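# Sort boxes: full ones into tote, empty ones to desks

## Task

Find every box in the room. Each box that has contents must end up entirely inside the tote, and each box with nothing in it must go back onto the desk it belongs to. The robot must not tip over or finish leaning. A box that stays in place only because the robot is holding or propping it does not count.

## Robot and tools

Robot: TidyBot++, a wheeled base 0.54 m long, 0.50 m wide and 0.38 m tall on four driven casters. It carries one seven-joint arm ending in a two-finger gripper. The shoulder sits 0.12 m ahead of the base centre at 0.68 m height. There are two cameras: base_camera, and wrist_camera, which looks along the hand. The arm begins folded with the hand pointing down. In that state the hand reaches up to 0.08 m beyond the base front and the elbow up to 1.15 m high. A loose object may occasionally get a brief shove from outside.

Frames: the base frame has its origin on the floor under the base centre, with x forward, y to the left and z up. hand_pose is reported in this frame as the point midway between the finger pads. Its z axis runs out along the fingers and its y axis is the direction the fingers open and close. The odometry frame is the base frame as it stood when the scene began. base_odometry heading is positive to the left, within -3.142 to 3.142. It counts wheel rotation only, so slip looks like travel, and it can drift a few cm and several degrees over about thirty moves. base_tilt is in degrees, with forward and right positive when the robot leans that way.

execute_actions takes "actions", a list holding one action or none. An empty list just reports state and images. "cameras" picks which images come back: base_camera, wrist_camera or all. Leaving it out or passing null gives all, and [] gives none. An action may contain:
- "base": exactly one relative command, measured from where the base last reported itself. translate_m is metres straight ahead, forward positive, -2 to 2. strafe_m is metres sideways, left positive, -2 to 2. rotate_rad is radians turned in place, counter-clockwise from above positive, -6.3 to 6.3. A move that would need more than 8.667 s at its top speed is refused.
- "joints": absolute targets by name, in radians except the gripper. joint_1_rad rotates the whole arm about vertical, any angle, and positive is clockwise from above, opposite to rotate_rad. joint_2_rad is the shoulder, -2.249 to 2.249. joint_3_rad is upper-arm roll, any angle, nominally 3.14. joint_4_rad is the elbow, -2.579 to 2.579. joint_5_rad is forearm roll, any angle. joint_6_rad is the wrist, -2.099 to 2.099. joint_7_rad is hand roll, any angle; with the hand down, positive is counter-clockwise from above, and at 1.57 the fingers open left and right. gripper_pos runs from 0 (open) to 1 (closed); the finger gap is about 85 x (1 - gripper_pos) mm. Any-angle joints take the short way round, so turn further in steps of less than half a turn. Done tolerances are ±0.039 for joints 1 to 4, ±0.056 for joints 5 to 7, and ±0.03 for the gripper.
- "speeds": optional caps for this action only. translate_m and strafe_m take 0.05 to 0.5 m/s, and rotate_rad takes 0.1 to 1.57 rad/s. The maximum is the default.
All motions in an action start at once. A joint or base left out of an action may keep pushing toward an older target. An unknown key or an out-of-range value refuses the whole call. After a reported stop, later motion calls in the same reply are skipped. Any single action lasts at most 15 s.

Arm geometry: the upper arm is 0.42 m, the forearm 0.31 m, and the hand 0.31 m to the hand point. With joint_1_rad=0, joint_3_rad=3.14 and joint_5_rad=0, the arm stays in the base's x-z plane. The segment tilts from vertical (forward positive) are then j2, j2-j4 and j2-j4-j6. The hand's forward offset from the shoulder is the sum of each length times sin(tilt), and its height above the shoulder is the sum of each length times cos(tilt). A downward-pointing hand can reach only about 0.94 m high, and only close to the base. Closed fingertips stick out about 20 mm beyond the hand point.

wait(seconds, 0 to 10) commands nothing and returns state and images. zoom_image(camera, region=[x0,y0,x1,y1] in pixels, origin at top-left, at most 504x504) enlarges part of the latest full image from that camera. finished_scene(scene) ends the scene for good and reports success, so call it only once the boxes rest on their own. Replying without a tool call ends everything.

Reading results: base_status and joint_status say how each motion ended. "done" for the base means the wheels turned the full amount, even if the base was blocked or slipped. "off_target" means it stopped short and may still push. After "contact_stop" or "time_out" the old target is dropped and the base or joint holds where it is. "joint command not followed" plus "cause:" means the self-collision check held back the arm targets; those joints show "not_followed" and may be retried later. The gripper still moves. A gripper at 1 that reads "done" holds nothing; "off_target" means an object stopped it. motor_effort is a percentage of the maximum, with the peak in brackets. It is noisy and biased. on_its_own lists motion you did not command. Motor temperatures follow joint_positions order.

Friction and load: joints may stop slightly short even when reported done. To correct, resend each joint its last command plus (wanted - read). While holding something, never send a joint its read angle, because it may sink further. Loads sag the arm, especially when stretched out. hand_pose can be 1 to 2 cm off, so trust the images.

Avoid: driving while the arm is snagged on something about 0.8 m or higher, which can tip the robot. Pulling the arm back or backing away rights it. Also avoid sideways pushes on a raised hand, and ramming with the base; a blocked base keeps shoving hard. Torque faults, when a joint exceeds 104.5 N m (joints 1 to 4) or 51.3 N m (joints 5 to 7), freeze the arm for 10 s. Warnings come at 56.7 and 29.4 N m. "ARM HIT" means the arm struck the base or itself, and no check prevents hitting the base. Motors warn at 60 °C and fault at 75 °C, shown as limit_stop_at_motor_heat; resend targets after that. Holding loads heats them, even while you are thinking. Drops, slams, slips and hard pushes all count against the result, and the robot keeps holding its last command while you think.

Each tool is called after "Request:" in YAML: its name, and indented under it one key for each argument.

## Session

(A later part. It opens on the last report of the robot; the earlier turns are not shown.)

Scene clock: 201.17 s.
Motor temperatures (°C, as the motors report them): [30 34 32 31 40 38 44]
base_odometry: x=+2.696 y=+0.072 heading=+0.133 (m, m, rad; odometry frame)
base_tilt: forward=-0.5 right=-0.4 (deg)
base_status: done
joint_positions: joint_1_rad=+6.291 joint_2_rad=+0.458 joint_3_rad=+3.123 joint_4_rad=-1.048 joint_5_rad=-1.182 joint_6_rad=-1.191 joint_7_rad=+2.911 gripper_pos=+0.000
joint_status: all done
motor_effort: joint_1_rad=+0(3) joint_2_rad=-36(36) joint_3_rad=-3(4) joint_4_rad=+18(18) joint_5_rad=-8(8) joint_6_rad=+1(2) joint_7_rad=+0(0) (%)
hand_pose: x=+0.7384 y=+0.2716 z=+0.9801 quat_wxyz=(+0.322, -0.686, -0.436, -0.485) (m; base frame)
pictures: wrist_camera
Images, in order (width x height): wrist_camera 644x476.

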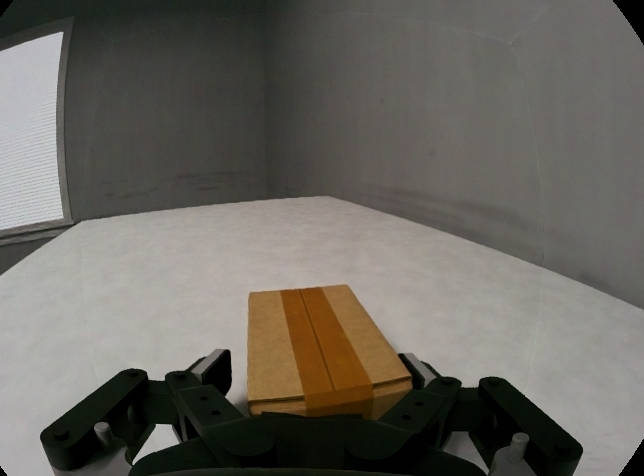

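Request:
execute_actions:
  actions:
    - {"joints": {"gripper_pos": 1.0}}
  cameras: ["wrist_camera"]

Scene clock: 202.77 s.
Motor temperatures (°C, as the motors report them): [30 34 32 31 40 38 44]
base_odometry: x=+2.696 y=+0.072 heading=+0.132 (m, m, rad; odometry frame)
base_tilt: forward=-0.5 right=-0.4 (deg)
base_status: not commanded
joint_positions: joint_1_rad=+6.291 joint_2_rad=+0.457 joint_3_rad=+3.123 joint_4_rad=-1.048 joint_5_rad=-1.182 joint_6_rad=-1.193 joint_7_rad=+2.912 gripper_pos=+0.345
joint_status: gripper_pos off_target (ended at +0.345, target +1.000)
motor_effort: joint_1_rad=+0(1) joint_2_rad=-36(36) joint_3_rad=-3(5) joint_4_rad=+18(19) joint_5_rad=-8(9) joint_6_rad=+1(2) joint_7_rad=+0(1) (%)
hand_pose: x=+0.7378 y=+0.2715 z=+0.9809 quat_wxyz=(+0.322, -0.685, -0.436, -0.486) (m; base frame)
pictures: wrist_camera
Images, in order (width x height): wrist_camera 644x476.

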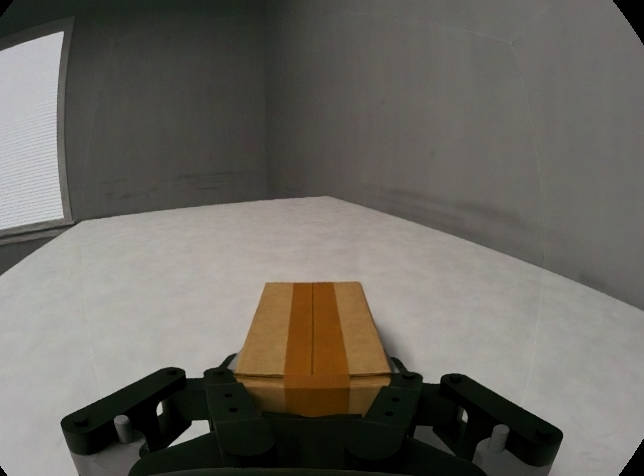

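Request:
execute_actions:
  actions:
    - {"joints": {"joint_2_rad": 0.425}}
  cameras: ["wrist_camera"]

Scene clock: 204.07 s.
Motor temperatures (°C, as the motors report them): [30 34 32 31 40 38 44]
base_odometry: x=+2.696 y=+0.072 heading=+0.132 (m, m, rad; odometry frame)
base_tilt: forward=-0.5 right=-0.4 (deg)
base_status: not commanded
joint_positions: joint_1_rad=+6.291 joint_2_rad=+0.453 joint_3_rad=+3.123 joint_4_rad=-1.053 joint_5_rad=-1.182 joint_6_rad=-1.193 joint_7_rad=+2.912 gripper_pos=+0.345
joint_status: all done
motor_effort: joint_1_rad=+0(0) joint_2_rad=-38(39) joint_3_rad=-4(3) joint_4_rad=+20(21) joint_5_rad=-10(11) joint_6_rad=+2(2) joint_7_rad=+0(1) (%)
hand_pose: x=+0.7361 y=+0.2715 z=+0.9812 quat_wxyz=(+0.322, -0.686, -0.436, -0.485) (m; base frame)
pictures: wrist_camera
Images, in order (width x height): wrist_camera 644x476.

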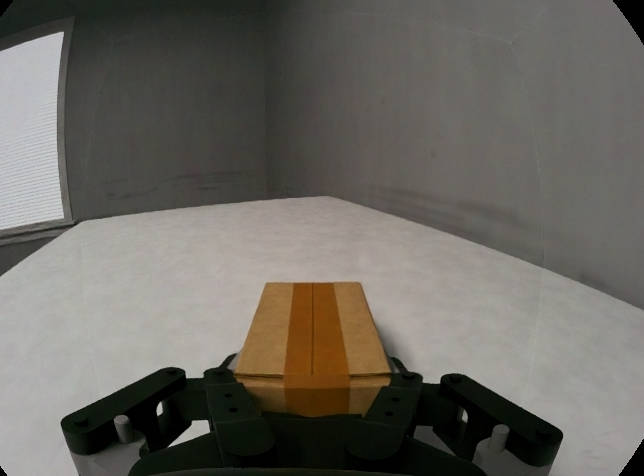

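Request:
execute_actions:
  actions:
    - {"joints": {"joint_2_rad": 0.385}}
  cameras: ["wrist_camera"]

Scene clock: 205.33 s.
Motor temperatures (°C, as the motors report them): [30 34 32 31 40 38 44]
base_odometry: x=+2.696 y=+0.072 heading=+0.132 (m, m, rad; odometry frame)
base_tilt: forward=-0.5 right=-0.5 (deg)
base_status: not commanded
joint_positions: joint_1_rad=+6.291 joint_2_rad=+0.416 joint_3_rad=+3.123 joint_4_rad=-1.060 joint_5_rad=-1.178 joint_6_rad=-1.194 joint_7_rad=+2.912 gripper_pos=+0.345
joint_status: all done
motor_effort: joint_1_rad=+1(1) joint_2_rad=-38(42) joint_3_rad=-3(4) joint_4_rad=+21(21) joint_5_rad=-11(12) joint_6_rad=+3(3) joint_7_rad=+0(0) (%)
hand_pose: x=+0.7241 y=+0.2713 z=+0.9994 quat_wxyz=(+0.314, -0.679, -0.442, -0.494) (m; base frame)
pictures: wrist_camera
Images, in order (width x height): wrist_camera 644x476.

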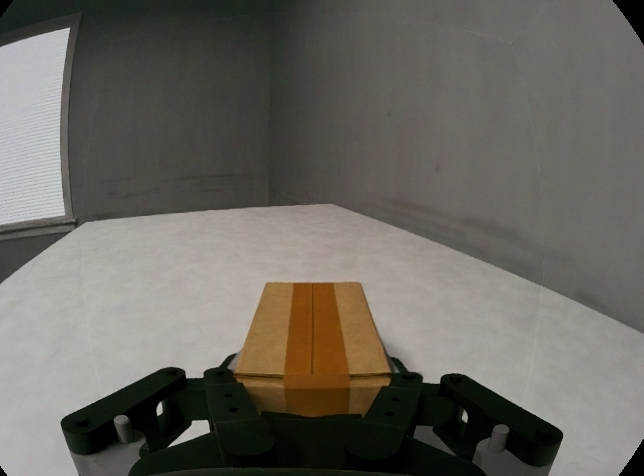

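Request:
execute_actions:
  actions:
    - {"base": {"strafe_m": 1.175}, "joints": {"joint_2_rad": -0.45, "joint_5_rad": 0.0, "joint_7_rad": 1.545}}
  cameras: ["base_camera"]

Scene clock: 213.47 s.
Motor temperatures (°C, as the motors report them): [30 34 32 31 40 38 44]
base_odometry: x=+2.542 y=+1.237 heading=+0.132 (m, m, rad; odometry frame)
base_tilt: forward=-0.5 right=-0.5 (deg)
base_status: done
joint_positions: joint_1_rad=+6.296 joint_2_rad=-0.442 joint_3_rad=+3.123 joint_4_rad=-1.062 joint_5_rad=-0.016 joint_6_rad=-1.213 joint_7_rad=+1.567 gripper_pos=+0.345
joint_status: all done
motor_effort: joint_1_rad=+1(3) joint_2_rad=-2(41) joint_3_rad=+1(5) joint_4_rad=+18(22) joint_5_rad=+0(11) joint_6_rad=+12(12) joint_7_rad=+0(0) (%)
hand_pose: x=+0.4221 y=+0.0115 z=+1.2375 quat_wxyz=(+0.007, -0.793, -0.005, -0.609) (m; base frame)
pictures: base_camera
Images, in order (width x height): base_camera 644x364.

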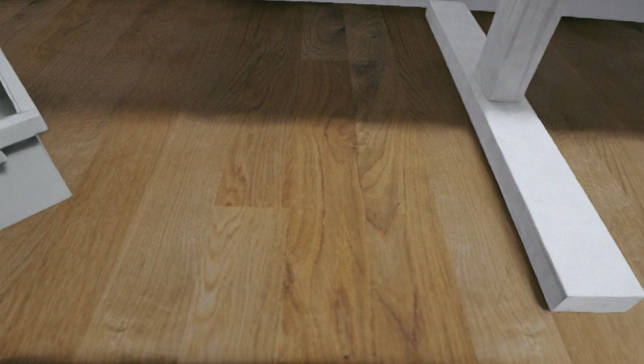

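Request:
execute_actions:
  actions:
    - {"base": {"rotate_rad": 0.615}, "joints": {"joint_1_rad": -0.05, "joint_2_rad": -0.15, "joint_4_rad": -1.45, "joint_6_rad": -0.595}}
  cameras: []

Request:
execute_actions:
  actions:
    - {"base": {"translate_m": 0.27}, "joints": {"joint_2_rad": 1.25, "joint_4_rad": -1.59}}

Scene clock: 217.00 s.
Motor temperatures (°C, as the motors report them): [30 34 32 31 40 38 44]
base_odometry: x=+2.542 y=+1.237 heading=+0.747 (m, m, rad; odometry frame)
base_tilt: forward=-0.6 right=-0.5 (deg)
base_status: done
joint_positions: joint_1_rad=+6.234 joint_2_rad=-0.125 joint_3_rad=+3.123 joint_4_rad=-1.469 joint_5_rad=-0.012 joint_6_rad=-0.659 joint_7_rad=+1.567 gripper_pos=+0.345
joint_status: joint_6_rad off_target (ended at -0.659, target -0.595); the others done
motor_effort: joint_1_rad=+0(2) joint_2_rad=-21(26) joint_3_rad=+0(4) joint_4_rad=+24(27) joint_5_rad=+0(2) joint_6_rad=+11(12) joint_7_rad=+0(0) (%)
hand_pose: x=+0.6536 y=+0.0406 z=+1.0395 quat_wxyz=(+0.024, -0.842, -0.025, -0.538) (m; base frame)
pictures: none
No camera images: the call's "cameras" was empty. Leave "cameras" out to get every camera's image.

Scene clock: 219.67 s.
Motor temperatures (°C, as the motors report them): [30 34 32 31 40 38 44]
base_odometry: x=+2.740 y=+1.421 heading=+0.747 (m, m, rad; odometry frame)
base_tilt: forward=-0.5 right=-0.5 (deg)
base_status: done
joint_positions: joint_1_rad=+6.234 joint_2_rad=+1.263 joint_3_rad=+3.123 joint_4_rad=-1.569 joint_5_rad=-0.012 joint_6_rad=-0.629 joint_7_rad=+1.567 gripper_pos=+0.345
joint_status: all done
motor_effort: joint_1_rad=+0(1) joint_2_rad=-42(48) joint_3_rad=-1(2) joint_4_rad=+3(26) joint_5_rad=-1(1) joint_6_rad=-4(11) joint_7_rad=+0(0) (%)
hand_pose: x=+0.5169 y=+0.0336 z=+0.2147 quat_wxyz=(+0.007, -0.987, -0.021, +0.159) (m; base frame)
pictures: base_camera, wrist_camera
Images, in order (width x height): base_camera 644x364, wrist_camera 644x476.

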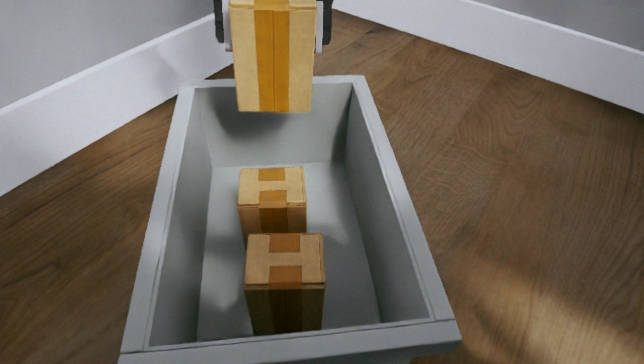

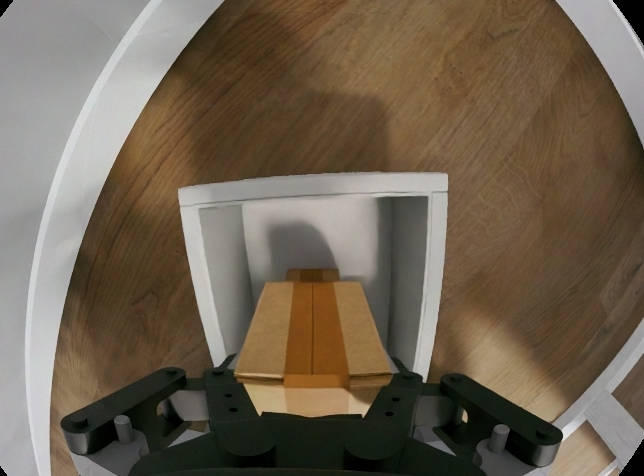

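Request:
execute_actions:
  actions:
    - {"base": {"translate_m": 0.016}, "joints": {"joint_1_rad": -0.086, "joint_2_rad": 1.56, "joint_4_rad": -1.29, "joint_6_rad": -0.545}}

Scene clock: 223.47 s.
Motor temperatures (°C, as the motors report them): [30 34 32 31 40 38 44]
base_odometry: x=+2.752 y=+1.432 heading=+0.748 (m, m, rad; odometry frame)
base_tilt: forward=-0.5 right=-0.4 (deg)
base_status: done
joint_positions: joint_1_rad=+6.208 joint_2_rad=+1.578 joint_3_rad=+3.123 joint_4_rad=-1.311 joint_5_rad=-0.012 joint_6_rad=-0.578 joint_7_rad=+1.567 gripper_pos=+0.345
joint_status: all done
motor_effort: joint_1_rad=+0(2) joint_2_rad=-43(45) joint_3_rad=-1(2) joint_4_rad=+2(4) joint_5_rad=-1(1) joint_6_rad=-4(5) joint_7_rad=+0(0) (%)
hand_pose: x=+0.5163 y=+0.0444 z=+0.0798 quat_wxyz=(+0.005, -0.986, -0.031, +0.163) (m; base frame)
pictures: base_camera, wrist_camera
Images, in order (width x height): base_camera 644x364, wrist_camera 644x476.

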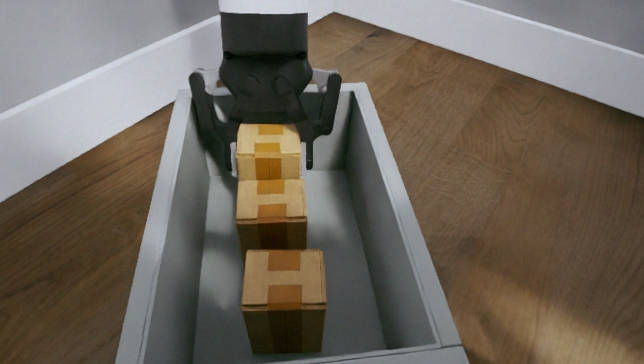

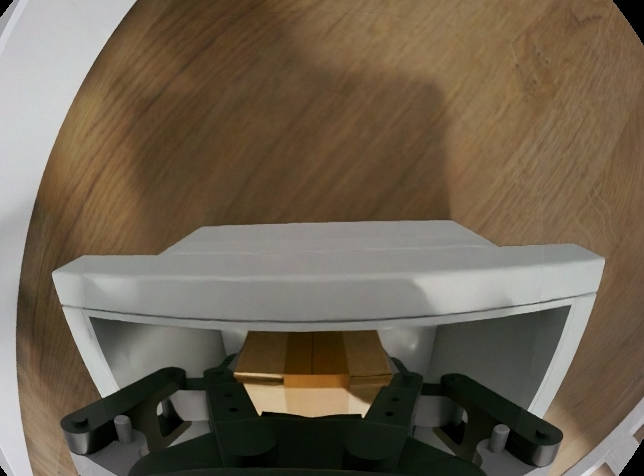

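Request:
execute_actions:
  actions:
    - {"joints": {"joint_2_rad": 1.60, "joint_4_rad": -1.27}}

Scene clock: 224.87 s.
Motor temperatures (°C, as the motors report them): [30 34 32 31 40 38 44]
base_odometry: x=+2.752 y=+1.432 heading=+0.748 (m, m, rad; odometry frame)
base_tilt: forward=-0.5 right=-0.5 (deg)
base_status: not commanded
joint_positions: joint_1_rad=+6.208 joint_2_rad=+1.609 joint_3_rad=+3.123 joint_4_rad=-1.288 joint_5_rad=-0.012 joint_6_rad=-0.577 joint_7_rad=+1.567 gripper_pos=+0.345
joint_status: all done
motor_effort: joint_1_rad=+0(0) joint_2_rad=-42(43) joint_3_rad=-2(1) joint_4_rad=+2(2) joint_5_rad=-1(1) joint_6_rad=-4(4) joint_7_rad=+0(0) (%)
hand_pose: x=+0.5118 y=+0.0441 z=+0.0668 quat_wxyz=(+0.005, -0.986, -0.031, +0.166) (m; base frame)
pictures: base_camera, wrist_camera
Images, in order (width x height): base_camera 644x364, wrist_camera 644x476.

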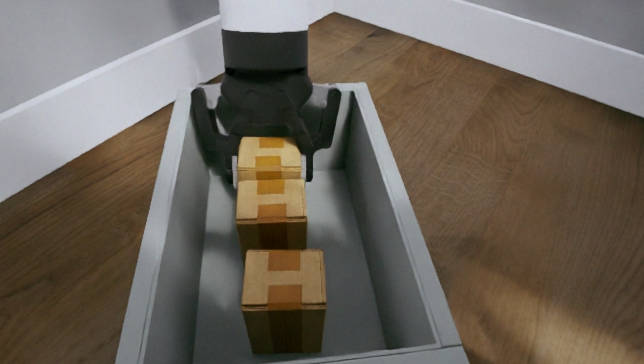

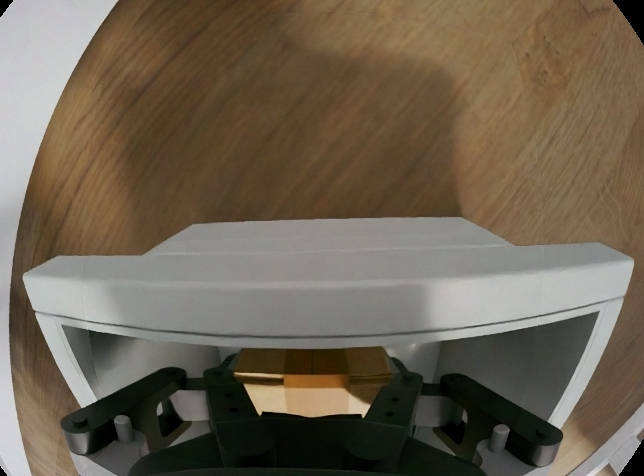

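Request:
execute_actions:
  actions:
    - {"joints": {"joint_2_rad": 1.615, "joint_4_rad": -1.262}}
  cameras: []

Scene clock: 226.10 s.
Motor temperatures (°C, as the motors report them): [30 34 32 31 40 38 44]
base_odometry: x=+2.752 y=+1.432 heading=+0.748 (m, m, rad; odometry frame)
base_tilt: forward=-0.5 right=-0.4 (deg)
base_status: not commanded
joint_positions: joint_1_rad=+6.208 joint_2_rad=+1.610 joint_3_rad=+3.123 joint_4_rad=-1.285 joint_5_rad=-0.012 joint_6_rad=-0.577 joint_7_rad=+1.567 gripper_pos=+0.345
joint_status: all done
motor_effort: joint_1_rad=+1(0) joint_2_rad=-38(42) joint_3_rad=-1(1) joint_4_rad=+4(4) joint_5_rad=+0(1) joint_6_rad=+0(4) joint_7_rad=+1(0) (%)
hand_pose: x=+0.5131 y=+0.0442 z=+0.0665 quat_wxyz=(+0.005, -0.986, -0.031, +0.165) (m; base frame)
pictures: none
No camera images: the call's "cameras" was empty. Leave "cameras" out to get every camera's image.

Contact. Release and lift out.

Request:
execute_actions:
  actions:
    - {"joints": {"gripper_pos": 0.18}}
  cameras: ["base_camera"]

Request:
execute_actions:
  actions:
    - {"joints": {"joint_2_rad": 1.36, "joint_4_rad": -1.54}}

Scene clock: 227.73 s.
Motor temperatures (°C, as the motors report them): [30 34 32 31 40 38 44]
base_odometry: x=+2.752 y=+1.432 heading=+0.748 (m, m, rad; odometry frame)
base_tilt: forward=-0.5 right=-0.5 (deg)
base_status: not commanded
joint_positions: joint_1_rad=+6.208 joint_2_rad=+1.610 joint_3_rad=+3.123 joint_4_rad=-1.279 joint_5_rad=-0.012 joint_6_rad=-0.577 joint_7_rad=+1.567 gripper_pos=+0.180
joint_status: all done
motor_effort: joint_1_rad=+1(1) joint_2_rad=-39(40) joint_3_rad=-1(2) joint_4_rad=+2(4) joint_5_rad=-1(0) joint_6_rad=-3(3) joint_7_rad=+0(0) (%)
hand_pose: x=+0.5166 y=+0.0445 z=+0.0664 quat_wxyz=(+0.005, -0.986, -0.031, +0.162) (m; base frame)
pictures: base_camera
Images, in order (width x height): base_camera 644x364.

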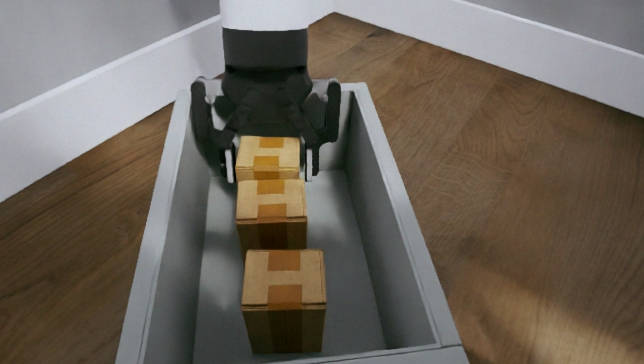

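Scene clock: 229.07 s.
Motor temperatures (°C, as the motors report them): [30 34 32 31 40 38 44]
base_odometry: x=+2.752 y=+1.432 heading=+0.748 (m, m, rad; odometry frame)
base_tilt: forward=-0.5 right=-0.5 (deg)
base_status: not commanded
joint_positions: joint_1_rad=+6.208 joint_2_rad=+1.360 joint_3_rad=+3.123 joint_4_rad=-1.516 joint_5_rad=-0.012 joint_6_rad=-0.577 joint_7_rad=+1.567 gripper_pos=+0.180
joint_status: all done
motor_effort: joint_1_rad=+0(1) joint_2_rad=-39(41) joint_3_rad=-1(2) joint_4_rad=+3(2) joint_5_rad=-1(0) joint_6_rad=-2(3) joint_7_rad=+0(0) (%)
hand_pose: x=+0.5153 y=+0.0441 z=+0.1706 quat_wxyz=(+0.005, -0.987, -0.033, +0.156) (m; base frame)
pictures: base_camera, wrist_camera
Images, in order (width x height): base_camera 644x364, wrist_camera 644x476.

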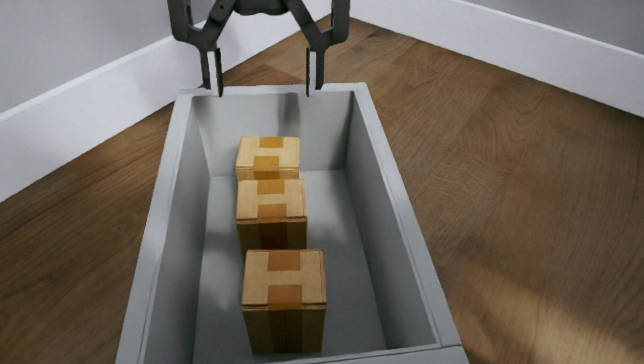

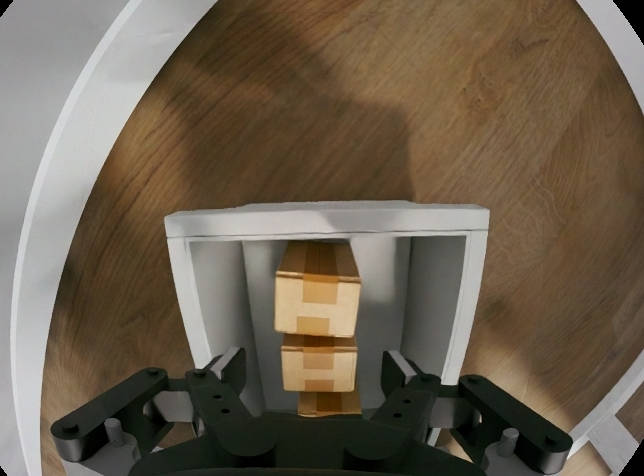

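Request:
finished_scene:
  scene: 1

The scene is finished: the task was done.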